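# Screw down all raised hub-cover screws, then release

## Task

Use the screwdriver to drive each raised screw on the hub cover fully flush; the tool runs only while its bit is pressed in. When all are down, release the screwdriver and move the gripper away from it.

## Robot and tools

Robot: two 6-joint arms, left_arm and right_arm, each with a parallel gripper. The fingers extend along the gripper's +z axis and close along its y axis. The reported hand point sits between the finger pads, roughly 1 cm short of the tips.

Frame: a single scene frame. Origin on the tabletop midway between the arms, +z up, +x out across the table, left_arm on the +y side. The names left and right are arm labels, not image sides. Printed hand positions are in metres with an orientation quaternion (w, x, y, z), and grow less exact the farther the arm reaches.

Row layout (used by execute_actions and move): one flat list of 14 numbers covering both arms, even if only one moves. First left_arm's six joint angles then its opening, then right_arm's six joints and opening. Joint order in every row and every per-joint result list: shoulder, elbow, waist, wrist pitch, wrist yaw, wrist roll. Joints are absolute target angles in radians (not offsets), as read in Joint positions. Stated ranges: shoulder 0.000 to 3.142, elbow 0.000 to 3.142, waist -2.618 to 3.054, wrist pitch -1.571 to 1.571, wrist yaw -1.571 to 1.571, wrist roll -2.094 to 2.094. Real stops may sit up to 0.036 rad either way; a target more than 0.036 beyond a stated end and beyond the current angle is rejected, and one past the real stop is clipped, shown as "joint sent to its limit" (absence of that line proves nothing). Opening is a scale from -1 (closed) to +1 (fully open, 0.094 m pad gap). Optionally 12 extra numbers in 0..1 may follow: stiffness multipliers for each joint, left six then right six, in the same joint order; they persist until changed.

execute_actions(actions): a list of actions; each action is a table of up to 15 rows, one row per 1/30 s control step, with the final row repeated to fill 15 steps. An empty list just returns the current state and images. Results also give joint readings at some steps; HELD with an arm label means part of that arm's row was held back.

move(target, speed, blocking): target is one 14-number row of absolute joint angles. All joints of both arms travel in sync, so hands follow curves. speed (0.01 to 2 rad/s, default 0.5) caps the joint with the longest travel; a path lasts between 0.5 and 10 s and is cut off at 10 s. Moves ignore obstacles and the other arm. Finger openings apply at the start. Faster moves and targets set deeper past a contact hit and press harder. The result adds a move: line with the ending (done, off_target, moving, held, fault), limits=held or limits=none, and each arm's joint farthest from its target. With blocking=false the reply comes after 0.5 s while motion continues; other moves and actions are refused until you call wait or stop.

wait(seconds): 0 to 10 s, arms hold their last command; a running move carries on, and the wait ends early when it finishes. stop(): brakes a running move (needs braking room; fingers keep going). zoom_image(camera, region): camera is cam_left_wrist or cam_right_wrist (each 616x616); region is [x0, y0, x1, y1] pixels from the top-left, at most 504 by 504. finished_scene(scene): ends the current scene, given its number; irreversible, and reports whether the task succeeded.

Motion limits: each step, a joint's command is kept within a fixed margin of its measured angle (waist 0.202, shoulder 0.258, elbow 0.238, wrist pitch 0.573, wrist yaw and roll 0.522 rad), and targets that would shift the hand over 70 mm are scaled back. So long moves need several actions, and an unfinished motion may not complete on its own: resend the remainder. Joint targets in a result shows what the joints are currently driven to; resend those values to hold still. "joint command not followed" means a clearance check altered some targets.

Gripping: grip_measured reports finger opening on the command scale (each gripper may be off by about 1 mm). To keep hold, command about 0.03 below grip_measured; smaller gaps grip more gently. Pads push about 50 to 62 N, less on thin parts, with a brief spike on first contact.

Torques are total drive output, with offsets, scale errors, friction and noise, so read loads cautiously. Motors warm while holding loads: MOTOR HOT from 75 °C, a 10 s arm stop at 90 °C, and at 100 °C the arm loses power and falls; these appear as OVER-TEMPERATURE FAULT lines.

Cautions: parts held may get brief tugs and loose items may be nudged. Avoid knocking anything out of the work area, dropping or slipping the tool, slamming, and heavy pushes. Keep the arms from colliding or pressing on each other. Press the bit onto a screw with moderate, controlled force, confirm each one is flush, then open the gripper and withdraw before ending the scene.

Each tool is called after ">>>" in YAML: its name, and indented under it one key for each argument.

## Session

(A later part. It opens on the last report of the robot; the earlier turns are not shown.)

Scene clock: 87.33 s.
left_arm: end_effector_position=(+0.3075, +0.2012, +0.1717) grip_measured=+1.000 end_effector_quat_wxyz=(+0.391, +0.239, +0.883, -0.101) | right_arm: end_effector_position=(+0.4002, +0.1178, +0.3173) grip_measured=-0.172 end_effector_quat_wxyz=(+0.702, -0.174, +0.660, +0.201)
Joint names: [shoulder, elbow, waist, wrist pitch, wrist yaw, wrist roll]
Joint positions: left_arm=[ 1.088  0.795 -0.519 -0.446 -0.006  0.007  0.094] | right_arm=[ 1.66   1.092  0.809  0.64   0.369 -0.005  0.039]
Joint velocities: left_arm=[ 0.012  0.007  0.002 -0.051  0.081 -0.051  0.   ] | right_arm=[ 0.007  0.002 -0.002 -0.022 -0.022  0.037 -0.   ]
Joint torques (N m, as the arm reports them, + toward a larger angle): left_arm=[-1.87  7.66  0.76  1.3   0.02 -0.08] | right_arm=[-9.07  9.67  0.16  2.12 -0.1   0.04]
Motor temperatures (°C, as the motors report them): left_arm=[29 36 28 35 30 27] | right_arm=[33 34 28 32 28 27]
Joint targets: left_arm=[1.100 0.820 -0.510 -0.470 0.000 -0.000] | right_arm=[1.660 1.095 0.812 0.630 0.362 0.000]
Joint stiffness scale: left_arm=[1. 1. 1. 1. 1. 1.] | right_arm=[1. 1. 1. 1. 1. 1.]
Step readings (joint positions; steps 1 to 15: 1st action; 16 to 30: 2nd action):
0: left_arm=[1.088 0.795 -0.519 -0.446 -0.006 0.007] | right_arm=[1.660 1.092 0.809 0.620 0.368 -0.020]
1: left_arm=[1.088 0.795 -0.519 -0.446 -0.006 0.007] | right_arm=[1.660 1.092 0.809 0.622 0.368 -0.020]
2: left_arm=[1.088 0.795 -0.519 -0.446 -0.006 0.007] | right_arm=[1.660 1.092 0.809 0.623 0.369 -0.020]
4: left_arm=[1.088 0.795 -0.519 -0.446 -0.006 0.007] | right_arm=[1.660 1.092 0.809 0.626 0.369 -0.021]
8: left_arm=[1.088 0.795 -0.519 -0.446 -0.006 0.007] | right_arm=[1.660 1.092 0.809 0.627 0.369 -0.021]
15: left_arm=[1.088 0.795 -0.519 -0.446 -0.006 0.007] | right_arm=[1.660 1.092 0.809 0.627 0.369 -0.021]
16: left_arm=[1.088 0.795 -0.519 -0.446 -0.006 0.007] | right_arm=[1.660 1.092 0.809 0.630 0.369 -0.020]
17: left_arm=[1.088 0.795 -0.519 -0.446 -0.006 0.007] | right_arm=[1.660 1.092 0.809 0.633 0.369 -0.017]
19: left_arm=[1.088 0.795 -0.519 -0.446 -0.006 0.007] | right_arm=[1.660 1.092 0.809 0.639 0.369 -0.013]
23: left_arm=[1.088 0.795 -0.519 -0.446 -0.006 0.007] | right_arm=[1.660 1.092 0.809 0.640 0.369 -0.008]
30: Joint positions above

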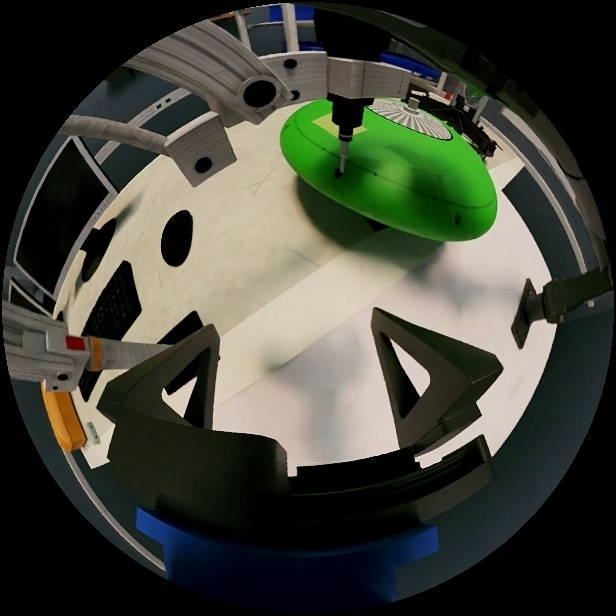

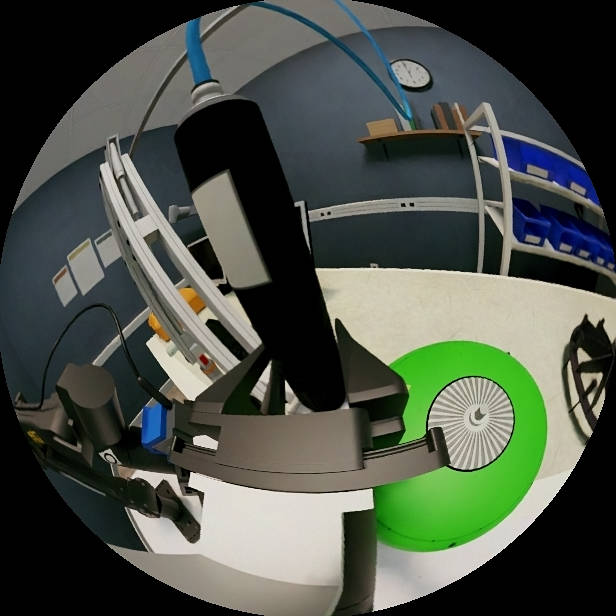

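>>> wait:
  seconds: 0.5

>>> zoom_image:
  camera: "cam_left_wrist"
  region: [300, 90, 390, 180]

Scene clock: 88.10 s.
left_arm: end_effector_position=(+0.3075, +0.2012, +0.1717) grip_measured=+1.000 end_effector_quat_wxyz=(+0.391, +0.239, +0.883, -0.101) | right_arm: end_effector_position=(+0.4002, +0.1178, +0.3173) grip_measured=-0.172 end_effector_quat_wxyz=(+0.702, -0.174, +0.660, +0.202)
Joint names: [shoulder, elbow, waist, wrist pitch, wrist yaw, wrist roll]
Joint positions: left_arm=[ 1.088  0.795 -0.519 -0.446 -0.006  0.007  0.094] | right_arm=[ 1.66   1.092  0.809  0.64   0.369 -0.004  0.039]
Joint velocities: left_arm=[ 0.002 -0.002  0.002  0.007  0.066 -0.037  0.   ] | right_arm=[ 0.002 -0.002 -0.002  0.037 -0.037 -0.007  0.   ]
Joint torques (N m, as the arm reports them, + toward a larger angle): left_arm=[-1.8   7.57  0.75  1.28  0.04 -0.08] | right_arm=[-8.93  9.55  0.12  2.11 -0.12  0.06]
Motor temperatures (°C, as the motors report them): left_arm=[29 36 28 35 30 27] | right_arm=[33 34 28 32 28 27]
Joint targets: left_arm=[1.100 0.820 -0.510 -0.470 0.000 -0.000] | right_arm=[1.660 1.095 0.812 0.630 0.362 0.000]
Joint stiffness scale: left_arm=[1. 1. 1. 1. 1. 1.] | right_arm=[1. 1. 1. 1. 1. 1.]
wait: 0.50 s; at rest from the start

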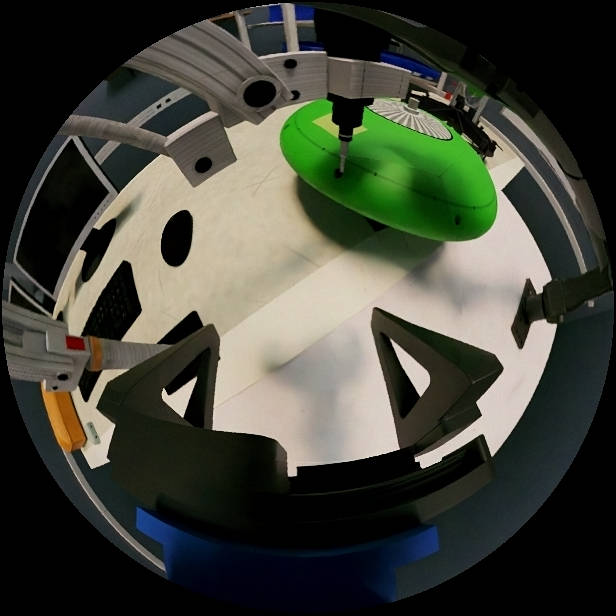

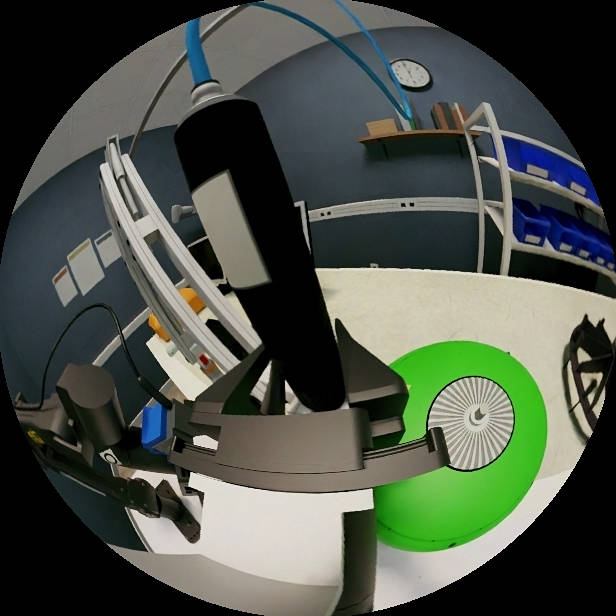

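Region (300, 90, 390, 180) of cam_left_wrist's 616x616 image, scaled by 5.600, with more detail than that image has.

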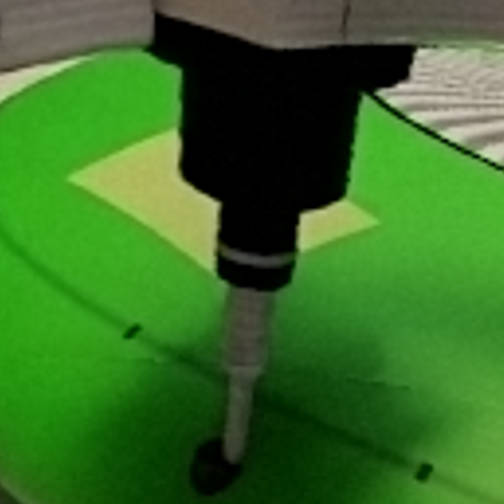

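>>> zoom_image:
  camera: "cam_left_wrist"
  region: [328, 160, 352, 184]

Region (328, 160, 352, 184) of cam_left_wrist's 616x616 image, scaled by 21.000, with more detail than that image has.

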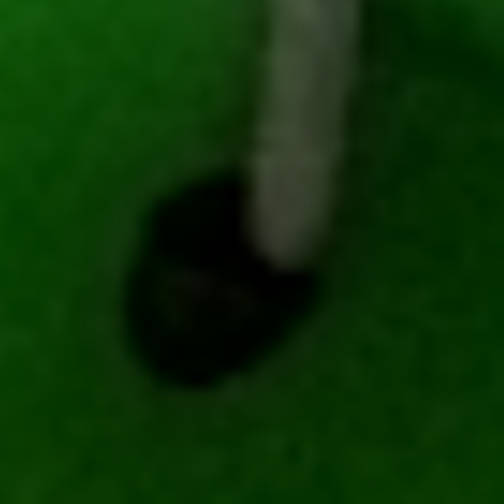

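>>> execute_actions:
  actions:
    - [[1.1,0.82,-0.51,-0.47,0,0,1,1.66,1.11,0.812,0.63,0.365,0,-0.12],[1.1,0.82,-0.51,-0.47,0,0,1,1.66,1.115,0.812,0.63,0.365,0,-0.12],[1.1,0.82,-0.51,-0.47,0,0,1,1.66,1.12,0.812,0.625,0.365,0,-0.12],[1.1,0.82,-0.51,-0.47,0,0,1,1.66,1.123,0.812,0.62,0.365,0,-0.12],[1.1,0.82,-0.51,-0.47,0,0,1,1.66,1.126,0.812,0.61,0.365,0,-0.12],[1.1,0.82,-0.51,-0.47,0,0,1,1.66,1.129,0.812,0.60,0.365,0,-0.12],[1.1,0.82,-0.51,-0.47,0,0,1,1.66,1.132,0.812,0.59,0.365,0,-0.12],[1.1,0.82,-0.51,-0.47,0,0,1,1.66,1.135,0.812,0.585,0.365,0,-0.12],[1.1,0.82,-0.51,-0.47,0,0,1,1.66,1.138,0.812,0.575,0.365,0,-0.12]]
    - [[1.1,0.82,-0.51,-0.47,0,0,1,1.66,1.138,0.812,0.575,0.365,0,-0.26]]

>>> zoom_image:
  camera: "cam_left_wrist"
  region: [328, 160, 352, 184]

Scene clock: 90.97 s.
left_arm: end_effector_position=(+0.3075, +0.2012, +0.1717) grip_measured=+1.000 end_effector_quat_wxyz=(+0.391, +0.239, +0.883, -0.101) | right_arm: end_effector_position=(+0.4020, +0.1188, +0.3203) grip_measured=-0.229 end_effector_quat_wxyz=(+0.700, -0.178, +0.663, +0.195)
Joint names: [shoulder, elbow, waist, wrist pitch, wrist yaw, wrist roll]
Joint positions: left_arm=[ 1.088  0.795 -0.519 -0.446 -0.006  0.007  0.094] | right_arm=[ 1.66   1.116  0.809  0.604  0.371 -0.012  0.036]
Joint velocities: left_arm=[ 0.012  0.002 -0.007  0.007  0.007  0.037  0.   ] | right_arm=[-0.012 -0.007 -0.022  0.051  0.022 -0.007  0.   ]
Joint torques (N m, as the arm reports them, + toward a larger angle): left_arm=[-1.85  7.63  0.75  1.29  0.04 -0.09] | right_arm=[-9.11 11.4   0.15  1.91 -0.08  0.13]
Motor temperatures (°C, as the motors report them): left_arm=[29 36 28 35 30 27] | right_arm=[33 34 28 32 28 27]
Joint targets: left_arm=[1.100 0.820 -0.510 -0.470 -0.000 0.000] | right_arm=[1.660 1.138 0.812 0.575 0.365 -0.000]
Joint stiffness scale: left_arm=[1. 1. 1. 1. 1. 1.] | right_arm=[1. 1. 1. 1. 1. 1.]
Step readings (joint positions; steps 1 to 15: 1st action; 16 to 30: 2nd action):
0: left_arm=[1.088 0.795 -0.519 -0.446 -0.006 0.007] | right_arm=[1.660 1.092 0.809 0.640 0.369 -0.004]
1: left_arm=[1.088 0.795 -0.519 -0.446 -0.006 0.007] | right_arm=[1.660 1.092 0.809 0.640 0.369 -0.004]
2: left_arm=[1.088 0.795 -0.519 -0.446 -0.006 0.007] | right_arm=[1.660 1.092 0.809 0.640 0.369 -0.004]
4: left_arm=[1.088 0.795 -0.519 -0.446 -0.006 0.007] | right_arm=[1.660 1.092 0.809 0.640 0.369 -0.004]
8: left_arm=[1.088 0.795 -0.519 -0.446 -0.006 0.007] | right_arm=[1.660 1.104 0.809 0.626 0.369 -0.004]
15: left_arm=[1.088 0.795 -0.519 -0.446 -0.006 0.007] | right_arm=[1.660 1.116 0.809 0.607 0.369 -0.004]
16: left_arm=[1.088 0.795 -0.519 -0.446 -0.006 0.007] | right_arm=[1.660 1.116 0.809 0.606 0.372 -0.004]
17: left_arm=[1.088 0.795 -0.519 -0.446 -0.006 0.007] | right_arm=[1.660 1.116 0.809 0.604 0.371 -0.010]
19: left_arm=[1.088 0.795 -0.519 -0.446 -0.006 0.007] | right_arm=[1.660 1.116 0.809 0.604 0.371 -0.012]
23: left_arm=[1.088 0.795 -0.519 -0.446 -0.006 0.007] | right_arm=[1.660 1.116 0.809 0.604 0.371 -0.012]
30: Joint positions above

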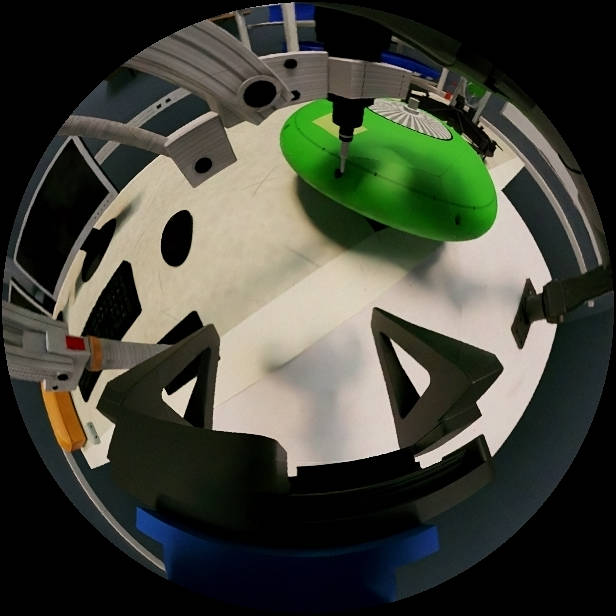

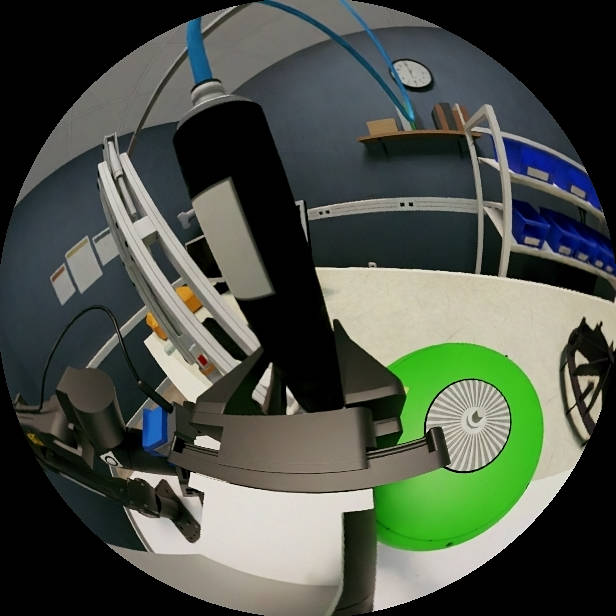

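Region (328, 160, 352, 184) of cam_left_wrist's 616x616 image, scaled by 21.000, with more detail than that image has.

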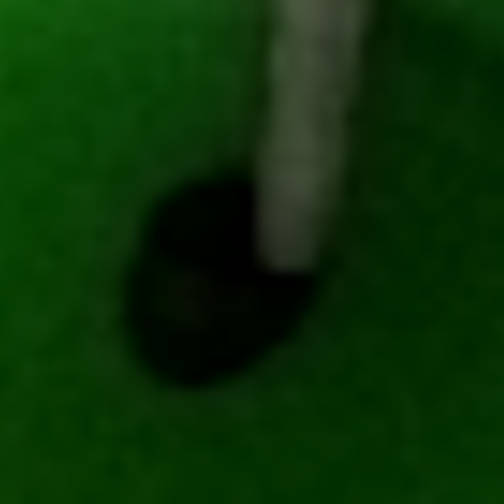

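>>> execute_actions:
  actions:
    - [[1.1,0.82,-0.51,-0.47,0,0,1,1.66,1.116,0.81,0.595,0.37,0,1]]

>>> move:
  target: [1.1,0.82,-0.51,-0.47,0,0,1,1.32,0.86,0.81,0.45,0.37,0,1]
  speed: 0.6

>>> move:
  target: [1.1,0.82,-0.51,-0.47,0,0,1,1.34,0.88,0.218,0.45,-1.46,0,1]
  speed: 1.5

Scene clock: 94.87 s.
left_arm: end_effector_position=(+0.3075, +0.2012, +0.1717) grip_measured=+1.000 end_effector_quat_wxyz=(+0.391, +0.239, +0.883, -0.101) | right_arm: end_effector_position=(+0.4020, +0.1187, +0.3204) grip_measured=+1.000 end_effector_quat_wxyz=(+0.699, -0.176, +0.664, +0.198)
Joint names: [shoulder, elbow, waist, wrist pitch, wrist yaw, wrist roll]
Joint positions: left_arm=[ 1.088  0.795 -0.519 -0.446 -0.006  0.007  0.094] | right_arm=[ 1.66   1.116  0.809  0.605  0.371 -0.004  0.094]
Joint velocities: left_arm=[-0.002  0.012 -0.002 -0.095  0.022  0.037  0.   ] | right_arm=[ 0.002  0.007 -0.012 -0.066 -0.066 -0.007  0.   ]
Joint torques (N m, as the arm reports them, + toward a larger angle): left_arm=[-1.88  7.62  0.75  1.29  0.04 -0.08] | right_arm=[-9.06  9.49  0.04  2.14 -0.04  0.09]
Motor temperatures (°C, as the motors report them): left_arm=[29 37 28 35 30 27] | right_arm=[34 35 28 32 28 27]
Joint targets: left_arm=[1.100 0.820 -0.510 -0.470 0.000 -0.000] | right_arm=[1.660 1.116 0.810 0.595 0.370 -0.000]
Joint stiffness scale: left_arm=[1. 1. 1. 1. 1. 1.] | right_arm=[1. 1. 1. 1. 1. 1.]
Step readings (joint positions):
0: left_arm=[1.088 0.795 -0.519 -0.446 -0.006 0.007] | right_arm=[1.660 1.116 0.809 0.604 0.371 -0.012]
1: left_arm=[1.088 0.795 -0.519 -0.446 -0.006 0.007] | right_arm=[1.660 1.116 0.809 0.605 0.371 -0.011]
2: left_arm=[1.088 0.795 -0.519 -0.446 -0.006 0.007] | right_arm=[1.660 1.116 0.809 0.605 0.371 -0.009]
4: left_arm=[1.088 0.795 -0.519 -0.446 -0.006 0.007] | right_arm=[1.660 1.116 0.809 0.605 0.371 -0.007]
8: left_arm=[1.088 0.795 -0.519 -0.446 -0.006 0.007] | right_arm=[1.660 1.116 0.809 0.605 0.371 -0.006]
15: Joint positions above

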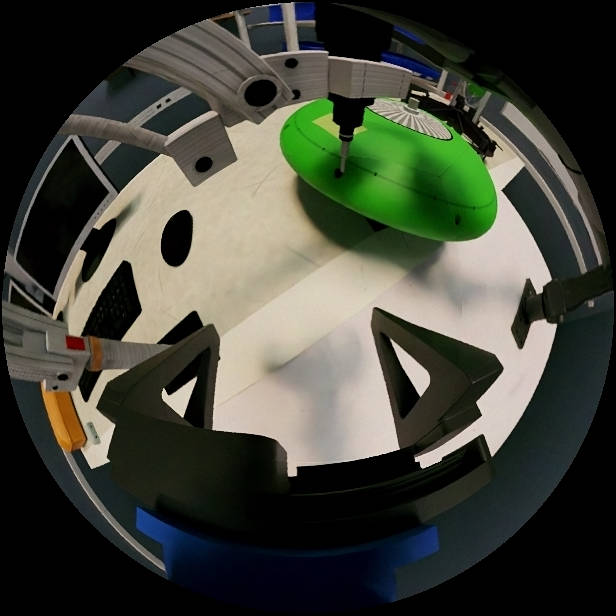

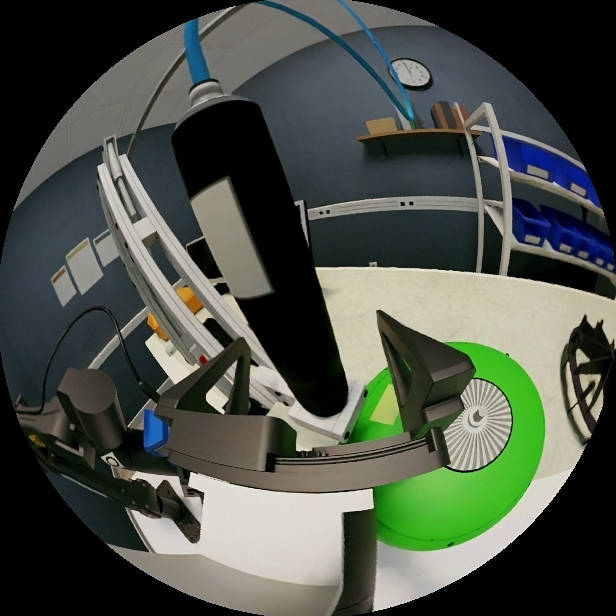

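Scene clock: 96.13 s.
left_arm: end_effector_position=(+0.3075, +0.2012, +0.1717) grip_measured=+1.000 end_effector_quat_wxyz=(+0.391, +0.239, +0.883, -0.101) | right_arm: end_effector_position=(+0.3536, +0.0569, +0.3244) grip_measured=+1.000 end_effector_quat_wxyz=(+0.687, -0.185, +0.677, +0.189)
Joint names: [shoulder, elbow, waist, wrist pitch, wrist yaw, wrist roll]
Joint positions: left_arm=[ 1.088  0.795 -0.519 -0.446 -0.006  0.007  0.094] | right_arm=[ 1.337  0.879  0.809  0.474  0.371 -0.004  0.094]
Joint velocities: left_arm=[-0.017 -0.027 -0.002  0.081 -0.007 -0.037  0.   ] | right_arm=[ 0.002 -0.022  0.007 -0.007  0.051  0.007  0.   ]
Joint torques (N m, as the arm reports them, + toward a larger angle): left_arm=[-1.84  7.67  0.75  1.27  0.05 -0.08] | right_arm=[-7.23  7.73  0.13  1.95 -0.04  0.05]
Motor temperatures (°C, as the motors report them): left_arm=[29 37 28 35 30 27] | right_arm=[34 35 28 32 28 27]
Joint targets: left_arm=[1.100 0.820 -0.510 -0.470 -0.000 -0.000] | right_arm=[1.320 0.860 0.810 0.450 0.370 0.000]
Joint stiffness scale: left_arm=[1. 1. 1. 1. 1. 1.] | right_arm=[1. 1. 1. 1. 1. 1.]
move: off_target (left_arm, right_arm); limits=none; left_arm: farthest joint: the elbow, 0.025 radians from its target (0.025 radians at the start); right_arm: farthest joint: the wrist pitch, 0.024 radians from its target (0.155 radians at the start)

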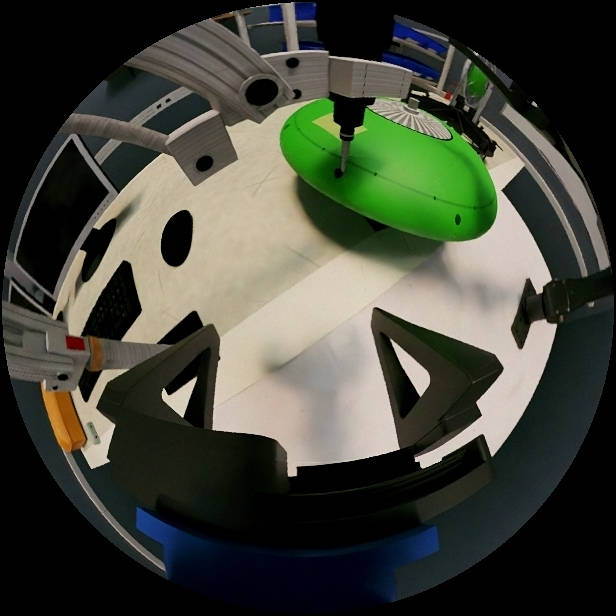

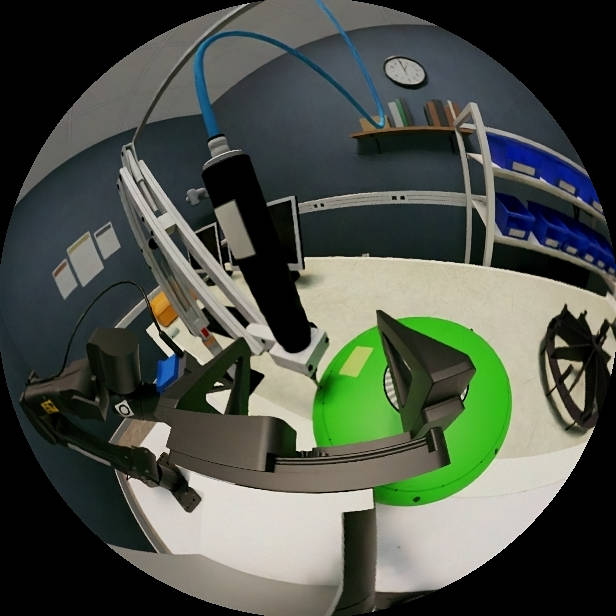

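Scene clock: 98.40 s.
left_arm: end_effector_position=(+0.3075, +0.2012, +0.1717) grip_measured=+1.000 end_effector_quat_wxyz=(+0.391, +0.239, +0.883, -0.101) | right_arm: end_effector_position=(+0.2558, +0.0114, +0.3218) grip_measured=+1.000 end_effector_quat_wxyz=(-0.451, +0.552, -0.442, -0.546)
Joint names: [shoulder, elbow, waist, wrist pitch, wrist yaw, wrist roll]
Joint positions: left_arm=[ 1.088  0.795 -0.519 -0.446 -0.006  0.007  0.094] | right_arm=[ 1.337  0.879  0.225  0.47  -1.453 -0.004  0.094]
Joint velocities: left_arm=[-0.002 -0.002  0.007 -0.037  0.066 -0.11   0.   ] | right_arm=[-0.012 -0.007  0.002 -0.007 -0.051  0.037  0.   ]
Joint torques (N m, as the arm reports them, + toward a larger angle): left_arm=[-1.86  7.63  0.77  1.27  0.04 -0.07] | right_arm=[-5.08  9.1  -0.67  1.37 -0.04  0.05]
Motor temperatures (°C, as the motors report them): left_arm=[29 37 28 35 30 27] | right_arm=[33 35 28 32 28 27]
Joint targets: left_arm=[1.100 0.820 -0.510 -0.470 0.000 0.000] | right_arm=[1.340 0.880 0.218 0.450 -1.460 -0.000]
Joint stiffness scale: left_arm=[1. 1. 1. 1. 1. 1.] | right_arm=[1. 1. 1. 1. 1. 1.]
move: off_target (left_arm); limits=none; left_arm: farthest joint: the elbow, 0.025 radians from its target (0.025 radians at the start); right_arm: farthest joint: the wrist pitch, 0.020 radians from its target (0.024 radians at the start)

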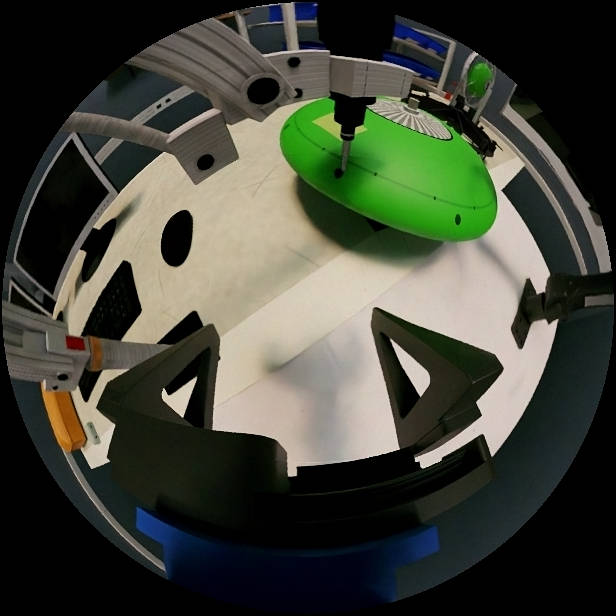

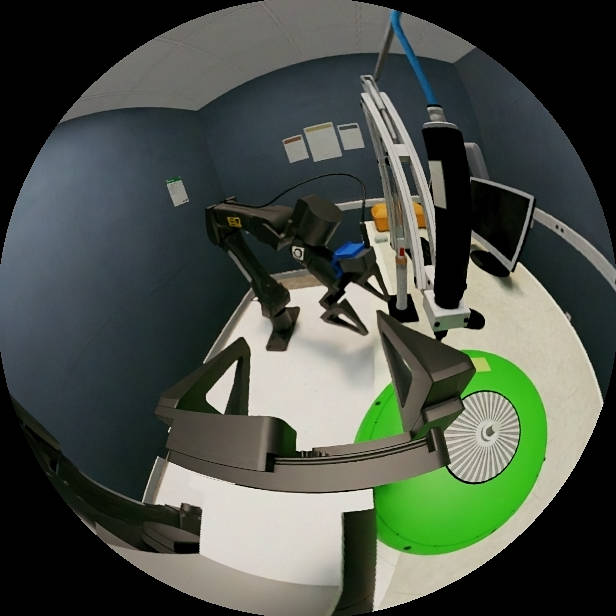

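>>> zoom_image:
  camera: "cam_left_wrist"
  region: [328, 160, 352, 184]

Region (328, 160, 352, 184) of cam_left_wrist's 616x616 image, scaled by 21.000, with more detail than that image has.

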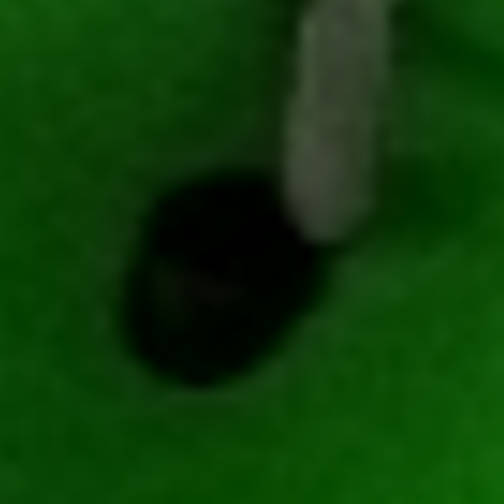

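>>> move:
  target: [1.1,0.82,-0.51,-0.47,0,0,1,1.95,1.536,0.222,0.393,-1.46,0,1]
  speed: 0.7

Scene clock: 100.87 s.
left_arm: end_effector_position=(+0.3075, +0.2012, +0.1717) grip_measured=+1.000 end_effector_quat_wxyz=(+0.391, +0.239, +0.883, -0.101) | right_arm: end_effector_position=(+0.4047, +0.0614, +0.3137) grip_measured=+1.000 end_effector_quat_wxyz=(-0.438, +0.546, -0.451, -0.554)
Joint names: [shoulder, elbow, waist, wrist pitch, wrist yaw, wrist roll]
Joint positions: left_arm=[ 1.088  0.795 -0.519 -0.446 -0.006  0.007  0.094] | right_arm=[ 1.942  1.507  0.225  0.411 -1.458 -0.004  0.094]
Joint velocities: left_arm=[-0.017  0.002 -0.002 -0.051  0.095  0.022  0.   ] | right_arm=[ 0.012 -0.017 -0.002 -0.081  0.051  0.022  0.   ]
Joint torques (N m, as the arm reports them, + toward a larger angle): left_arm=[-1.81  7.66  0.79  1.29  0.04 -0.08] | right_arm=[-11.04  11.45  -0.27   1.43  -0.03   0.05]
Motor temperatures (°C, as the motors report them): left_arm=[29 37 28 35 30 27] | right_arm=[33 35 28 32 28 27]
Joint targets: left_arm=[1.100 0.820 -0.510 -0.470 -0.000 0.000] | right_arm=[1.950 1.536 0.222 0.393 -1.460 0.000]
Joint stiffness scale: left_arm=[1. 1. 1. 1. 1. 1.] | right_arm=[1. 1. 1. 1. 1. 1.]
move: off_target (left_arm, right_arm); limits=none; left_arm: farthest joint: the elbow, 0.025 radians from its target (0.025 radians at the start); right_arm: farthest joint: the elbow, 0.029 radians from its target (0.657 radians at the start)

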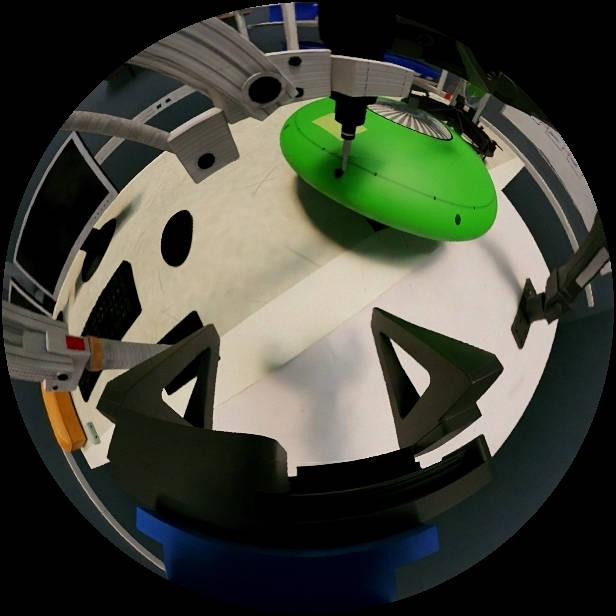

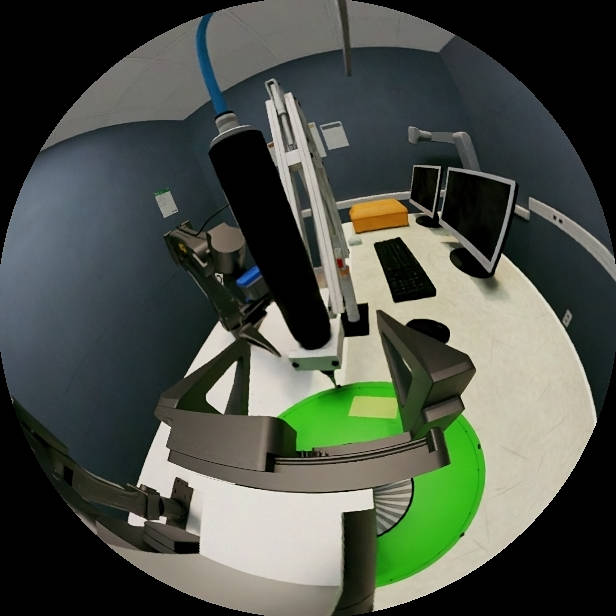

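>>> move:
  target: [1.1,0.82,-0.51,-0.47,0,0,1,2.056,1.727,0.370,0.33,-1.46,0,1]
  speed: 0.3

Scene clock: 102.57 s.
left_arm: end_effector_position=(+0.3075, +0.2012, +0.1717) grip_measured=+1.000 end_effector_quat_wxyz=(+0.391, +0.239, +0.883, -0.101) | right_arm: end_effector_position=(+0.3799, +0.1235, +0.3321) grip_measured=+1.000 end_effector_quat_wxyz=(-0.410, +0.584, -0.398, -0.577)
Joint names: [shoulder, elbow, waist, wrist pitch, wrist yaw, wrist roll]
Joint positions: left_arm=[ 1.088  0.795 -0.519 -0.446 -0.006  0.007  0.094] | right_arm=[ 2.037  1.702  0.369  0.351 -1.458 -0.004  0.094]
Joint velocities: left_arm=[ 0.012 -0.002 -0.017 -0.007  0.022 -0.022  0.   ] | right_arm=[-0.002 -0.017 -0.012  0.037  0.007  0.022  0.   ]
Joint torques (N m, as the arm reports them, + toward a larger angle): left_arm=[-1.82  7.63  0.77  1.28  0.03 -0.08] | right_arm=[-11.15  11.2    0.12   1.32  -0.01   0.06]
Motor temperatures (°C, as the motors report them): left_arm=[29 37 28 35 30 27] | right_arm=[34 36 28 32 28 27]
Joint targets: left_arm=[1.100 0.820 -0.510 -0.470 -0.000 -0.000] | right_arm=[2.056 1.727 0.370 0.330 -1.460 -0.000]
Joint stiffness scale: left_arm=[1. 1. 1. 1. 1. 1.] | right_arm=[1. 1. 1. 1. 1. 1.]
move: off_target (left_arm, right_arm); limits=none; left_arm: farthest joint: the elbow, 0.025 radians from its target (0.025 radians at the start); right_arm: farthest joint: the elbow, 0.025 radians from its target (0.220 radians at the start)

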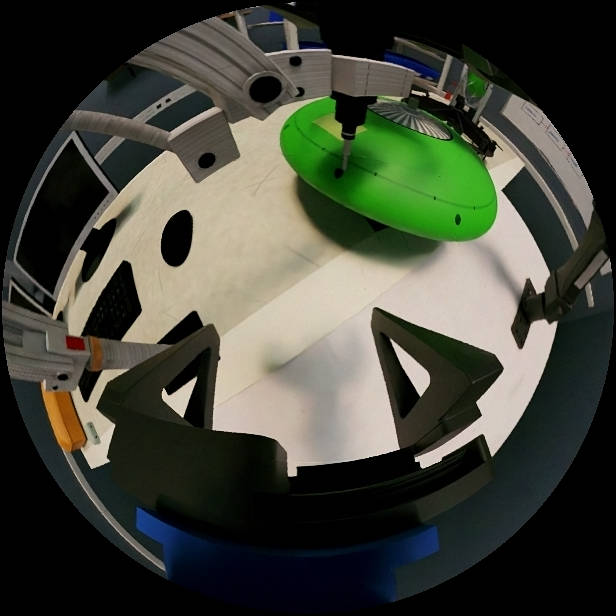

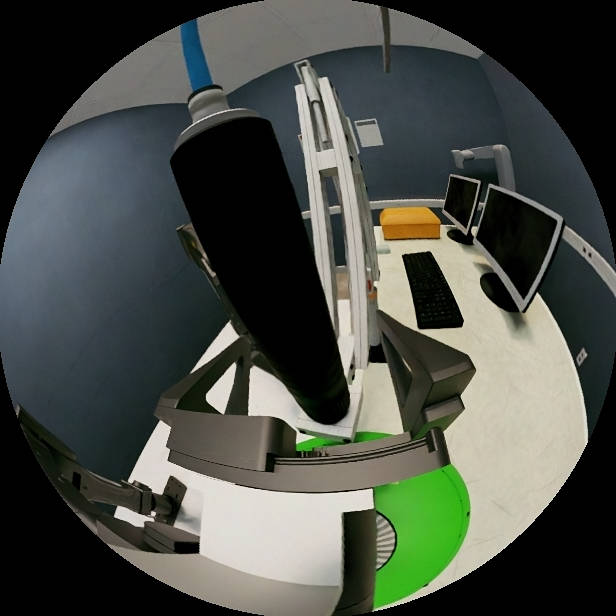

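>>> execute_actions:
  actions:
    - [[1.1,0.82,-0.51,-0.47,0,0,1,2.062,1.727,0.368,0.33,-1.46,0,0.5],[1.1,0.82,-0.51,-0.47,0,0,1,2.066,1.727,0.368,0.33,-1.46,0,0.3],[1.1,0.82,-0.51,-0.47,0,0,1,2.069,1.727,0.368,0.33,-1.46,0,0.15],[1.1,0.82,-0.51,-0.47,0,0,1,2.069,1.727,0.368,0.33,-1.46,0,0.0],[1.1,0.82,-0.51,-0.47,0,0,1,2.069,1.727,0.368,0.33,-1.46,0,-0.05],[1.1,0.82,-0.51,-0.47,0,0,1,2.069,1.727,0.368,0.33,-1.46,0,-0.1],[1.1,0.82,-0.51,-0.47,0,0,1,2.069,1.727,0.368,0.33,-1.46,0,-0.13],[1.1,0.82,-0.51,-0.47,0,0,1,2.069,1.727,0.368,0.33,-1.46,0,-0.16],[1.1,0.82,-0.51,-0.47,0,0,1,2.069,1.727,0.368,0.33,-1.46,0,-0.18],[1.1,0.82,-0.51,-0.47,0,0,1,2.069,1.727,0.368,0.33,-1.46,0,-0.2],[1.1,0.82,-0.51,-0.47,0,0,1,2.069,1.727,0.368,0.33,-1.46,0,-0.22],[1.1,0.82,-0.51,-0.47,0,0,1,2.069,1.727,0.368,0.33,-1.46,0,-0.24],[1.1,0.82,-0.51,-0.47,0,0,1,2.069,1.727,0.368,0.33,-1.46,0,-0.26]]

>>> zoom_image:
  camera: "cam_left_wrist"
  region: [325, 150, 361, 186]

Scene clock: 103.63 s.
left_arm: end_effector_position=(+0.3075, +0.2012, +0.1717) grip_measured=+1.000 end_effector_quat_wxyz=(+0.391, +0.239, +0.883, -0.101) | right_arm: end_effector_position=(+0.3820, +0.1246, +0.3259) grip_measured=-0.234 end_effector_quat_wxyz=(-0.407, +0.583, -0.400, -0.578)
Joint names: [shoulder, elbow, waist, wrist pitch, wrist yaw, wrist roll]
Joint positions: left_arm=[ 1.088  0.795 -0.519 -0.446 -0.006  0.007  0.094] | right_arm=[ 2.05   1.702  0.369  0.351 -1.461 -0.009  0.036]
Joint velocities: left_arm=[-0.012  0.007 -0.007  0.007  0.037 -0.051  0.   ] | right_arm=[-0.027 -0.002 -0.017 -0.007 -0.007 -0.037  0.001]
Joint torques (N m, as the arm reports them, + toward a larger angle): left_arm=[-1.8   7.63  0.74  1.29  0.02 -0.08] | right_arm=[-11.16  11.25  -0.17   1.35  -0.02   0.12]
Motor temperatures (°C, as the motors report them): left_arm=[29 37 28 35 30 27] | right_arm=[34 36 28 32 28 27]
Joint targets: left_arm=[1.100 0.820 -0.510 -0.470 0.000 0.000] | right_arm=[2.069 1.727 0.368 0.330 -1.460 0.000]
Joint stiffness scale: left_arm=[1. 1. 1. 1. 1. 1.] | right_arm=[1. 1. 1. 1. 1. 1.]
Step readings (joint positions):
0: left_arm=[1.088 0.795 -0.519 -0.446 -0.006 0.007] | right_arm=[2.037 1.702 0.369 0.350 -1.458 -0.004]
1: left_arm=[1.088 0.795 -0.519 -0.446 -0.006 0.007] | right_arm=[2.037 1.702 0.369 0.350 -1.458 -0.004]
2: left_arm=[1.088 0.795 -0.519 -0.446 -0.006 0.007] | right_arm=[2.037 1.702 0.369 0.350 -1.458 -0.004]
4: left_arm=[1.088 0.795 -0.519 -0.446 -0.006 0.007] | right_arm=[2.039 1.702 0.369 0.350 -1.458 -0.004]
8: left_arm=[1.088 0.795 -0.519 -0.446 -0.006 0.007] | right_arm=[2.048 1.702 0.369 0.350 -1.458 -0.003]
15: Joint positions above

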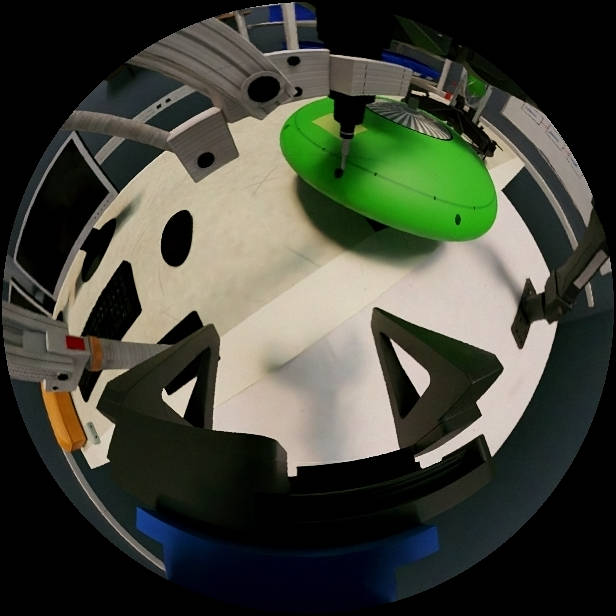

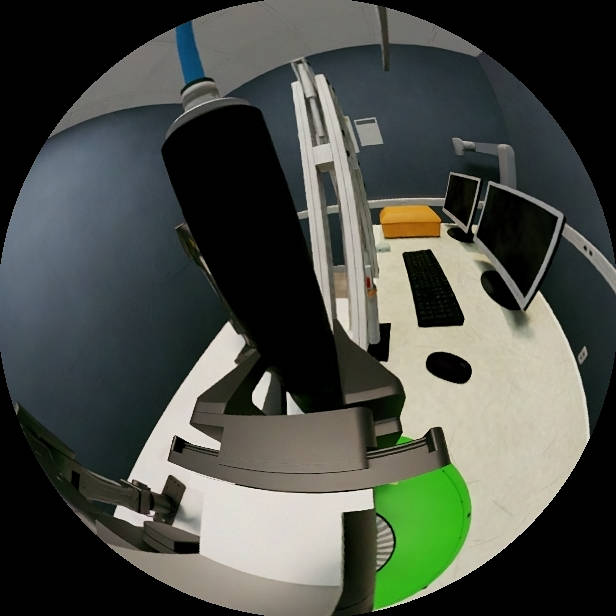

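Region (325, 150, 361, 186) of cam_left_wrist's 616x616 image, scaled by 14.000, with more detail than that image has.

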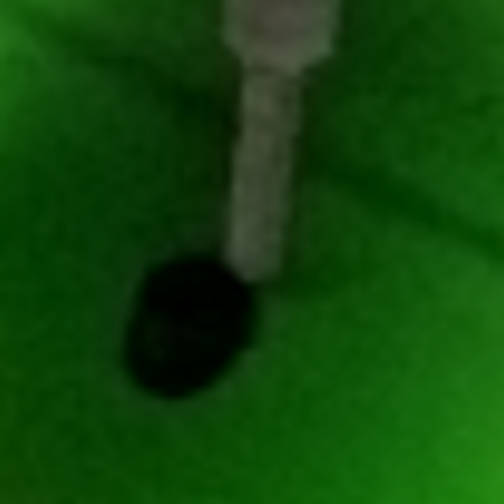

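>>> execute_actions:
  actions:
    - [[1.1,0.82,-0.51,-0.47,0,0,1,2.071,1.731,0.369,0.335,-1.46,0,-0.27],[1.1,0.82,-0.51,-0.47,0,0,1,2.073,1.734,0.369,0.335,-1.46,0,-0.27],[1.1,0.82,-0.51,-0.47,0,0,1,2.075,1.737,0.369,0.335,-1.46,0,-0.27],[1.1,0.82,-0.51,-0.47,0,0,1,2.077,1.74,0.369,0.335,-1.46,0,-0.27],[1.1,0.82,-0.51,-0.47,0,0,1,2.079,1.742,0.369,0.335,-1.46,0,-0.27],[1.1,0.82,-0.51,-0.47,0,0,1,2.081,1.744,0.369,0.335,-1.46,0,-0.27],[1.1,0.82,-0.51,-0.47,0,0,1,2.083,1.744,0.369,0.335,-1.46,0,-0.27]]

>>> zoom_image:
  camera: "cam_left_wrist"
  region: [325, 150, 361, 186]

Scene clock: 104.77 s.
left_arm: end_effector_position=(+0.3075, +0.2012, +0.1717) grip_measured=+1.000 end_effector_quat_wxyz=(+0.391, +0.239, +0.883, -0.101) | right_arm: end_effector_position=(+0.3837, +0.1256, +0.3265) grip_measured=-0.234 end_effector_quat_wxyz=(-0.407, +0.584, -0.397, -0.579)
Joint names: [shoulder, elbow, waist, wrist pitch, wrist yaw, wrist roll]
Joint positions: left_arm=[ 1.088  0.795 -0.519 -0.446 -0.006  0.007  0.094] | right_arm=[ 2.062  1.719  0.369  0.351 -1.466 -0.006  0.036]
Joint velocities: left_arm=[ 0.002 -0.007 -0.017  0.081  0.007 -0.051  0.   ] | right_arm=[-0.007 -0.022  0.002 -0.007 -0.022 -0.007 -0.001]
Joint torques (N m, as the arm reports them, + toward a larger angle): left_arm=[-1.84  7.63  0.81  1.28  0.03 -0.08] | right_arm=[-11.16  11.19   0.01   1.39   0.04   0.07]
Motor temperatures (°C, as the motors report them): left_arm=[29 37 28 35 30 27] | right_arm=[34 36 28 32 28 27]
Joint targets: left_arm=[1.100 0.820 -0.510 -0.470 0.000 0.000] | right_arm=[2.083 1.744 0.369 0.335 -1.460 0.000]
Joint stiffness scale: left_arm=[1. 1. 1. 1. 1. 1.] | right_arm=[1. 1. 1. 1. 1. 1.]
Step readings (joint positions):
0: left_arm=[1.088 0.795 -0.519 -0.446 -0.006 0.007] | right_arm=[2.050 1.702 0.369 0.351 -1.461 -0.009]
1: left_arm=[1.088 0.795 -0.519 -0.446 -0.006 0.007] | right_arm=[2.050 1.702 0.369 0.351 -1.461 -0.009]
2: left_arm=[1.088 0.795 -0.519 -0.446 -0.006 0.007] | right_arm=[2.050 1.702 0.369 0.351 -1.461 -0.009]
4: left_arm=[1.088 0.795 -0.519 -0.446 -0.006 0.007] | right_arm=[2.053 1.707 0.369 0.351 -1.462 -0.009]
8: left_arm=[1.088 0.795 -0.519 -0.446 -0.006 0.007] | right_arm=[2.061 1.718 0.369 0.351 -1.465 -0.007]
15: Joint positions above

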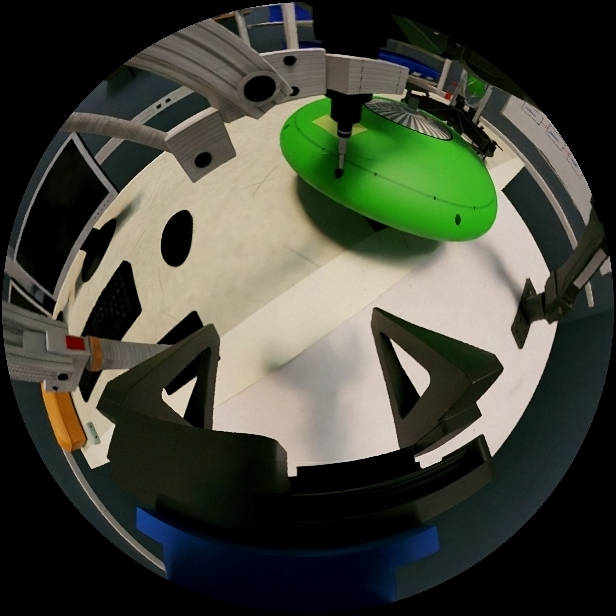

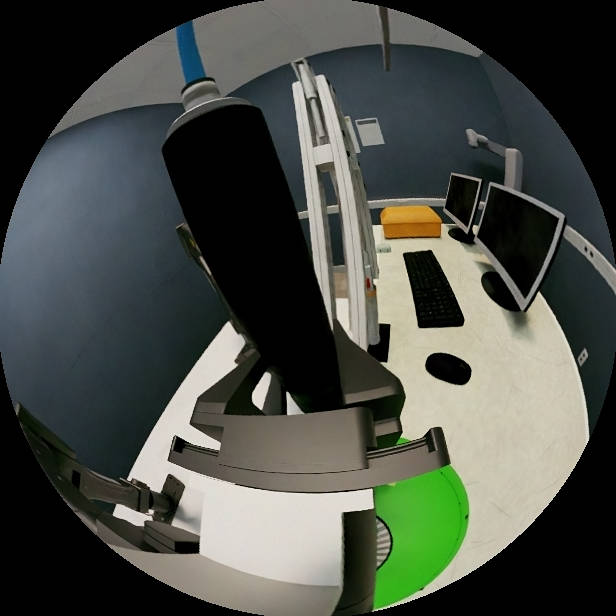

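Region (325, 150, 361, 186) of cam_left_wrist's 616x616 image, scaled by 14.000, with more detail than that image has.

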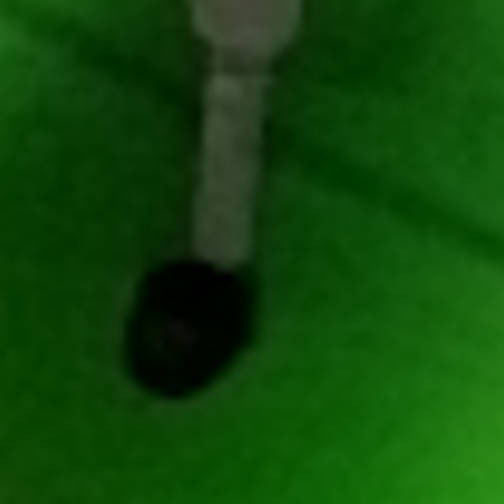

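>>> execute_actions:
  actions:
    - [[1.1,0.82,-0.51,-0.47,0,0,1,2.085,1.748,0.374,0.335,-1.468,0,-0.27],[1.1,0.82,-0.51,-0.47,0,0,1,2.087,1.751,0.377,0.335,-1.468,0,-0.27],[1.1,0.82,-0.51,-0.47,0,0,1,2.089,1.754,0.379,0.335,-1.468,0,-0.27],[1.1,0.82,-0.51,-0.47,0,0,1,2.091,1.756,0.381,0.335,-1.468,0,-0.27],[1.1,0.82,-0.51,-0.47,0,0,1,2.092,1.756,0.382,0.335,-1.468,0,-0.27]]

>>> zoom_image:
  camera: "cam_left_wrist"
  region: [325, 150, 361, 186]

Scene clock: 105.77 s.
left_arm: end_effector_position=(+0.3075, +0.2012, +0.1717) grip_measured=+1.000 end_effector_quat_wxyz=(+0.391, +0.239, +0.883, -0.101) | right_arm: end_effector_position=(+0.3840, +0.1277, +0.3266) grip_measured=-0.234 end_effector_quat_wxyz=(-0.405, +0.586, -0.396, -0.580)
Joint names: [shoulder, elbow, waist, wrist pitch, wrist yaw, wrist roll]
Joint positions: left_arm=[ 1.088  0.795 -0.519 -0.446 -0.006  0.007  0.094] | right_arm=[ 2.071  1.732  0.372  0.351 -1.468 -0.003  0.036]
Joint velocities: left_arm=[-0.007  0.012 -0.002 -0.11  -0.051  0.051  0.   ] | right_arm=[ 0.002  0.007 -0.002 -0.007 -0.007 -0.051 -0.   ]
Joint torques (N m, as the arm reports them, + toward a larger angle): left_arm=[-1.86  7.62  0.75  1.29  0.03 -0.08] | right_arm=[-11.34  11.17   0.68   1.41  -0.03   0.06]
Motor temperatures (°C, as the motors report them): left_arm=[29 37 28 35 30 27] | right_arm=[35 36 28 32 28 27]
Joint targets: left_arm=[1.100 0.820 -0.510 -0.470 -0.000 -0.000] | right_arm=[2.092 1.756 0.382 0.335 -1.468 0.000]
Joint stiffness scale: left_arm=[1. 1. 1. 1. 1. 1.] | right_arm=[1. 1. 1. 1. 1. 1.]
Step readings (joint positions):
0: left_arm=[1.088 0.795 -0.519 -0.446 -0.006 0.007] | right_arm=[2.062 1.719 0.369 0.351 -1.466 -0.006]
1: left_arm=[1.088 0.795 -0.519 -0.446 -0.006 0.007] | right_arm=[2.062 1.719 0.369 0.351 -1.466 -0.006]
2: left_arm=[1.088 0.795 -0.519 -0.446 -0.006 0.007] | right_arm=[2.062 1.719 0.369 0.351 -1.466 -0.006]
4: left_arm=[1.088 0.795 -0.519 -0.446 -0.006 0.007] | right_arm=[2.064 1.724 0.369 0.351 -1.468 -0.006]
8: left_arm=[1.088 0.795 -0.519 -0.446 -0.006 0.007] | right_arm=[2.071 1.732 0.371 0.351 -1.468 -0.004]
15: Joint positions above

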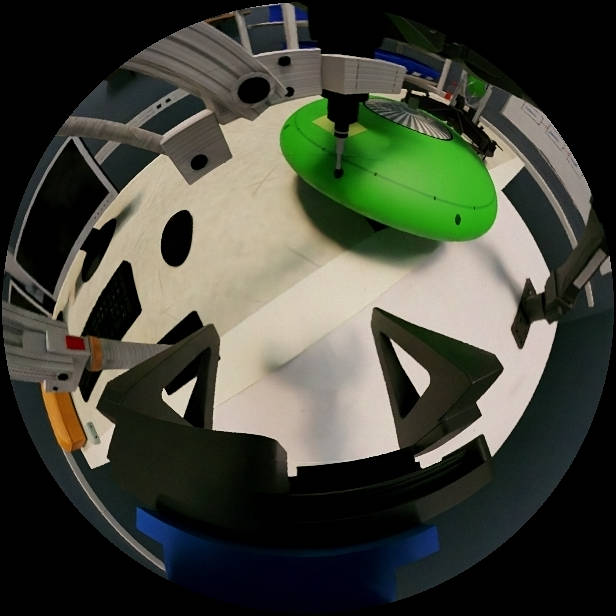

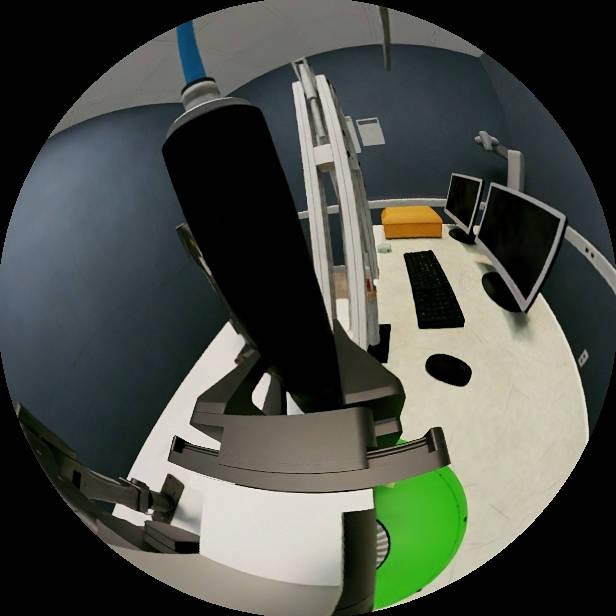

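Region (325, 150, 361, 186) of cam_left_wrist's 616x616 image, scaled by 14.000, with more detail than that image has.

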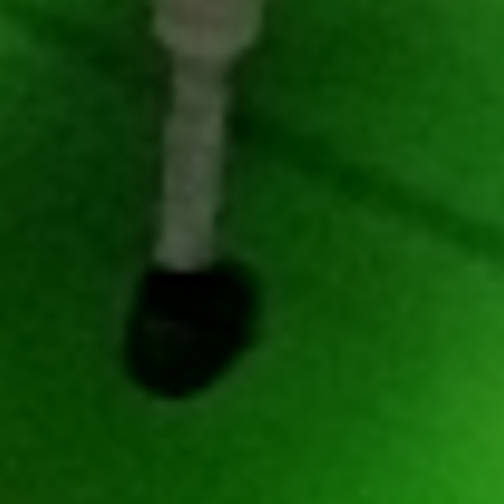

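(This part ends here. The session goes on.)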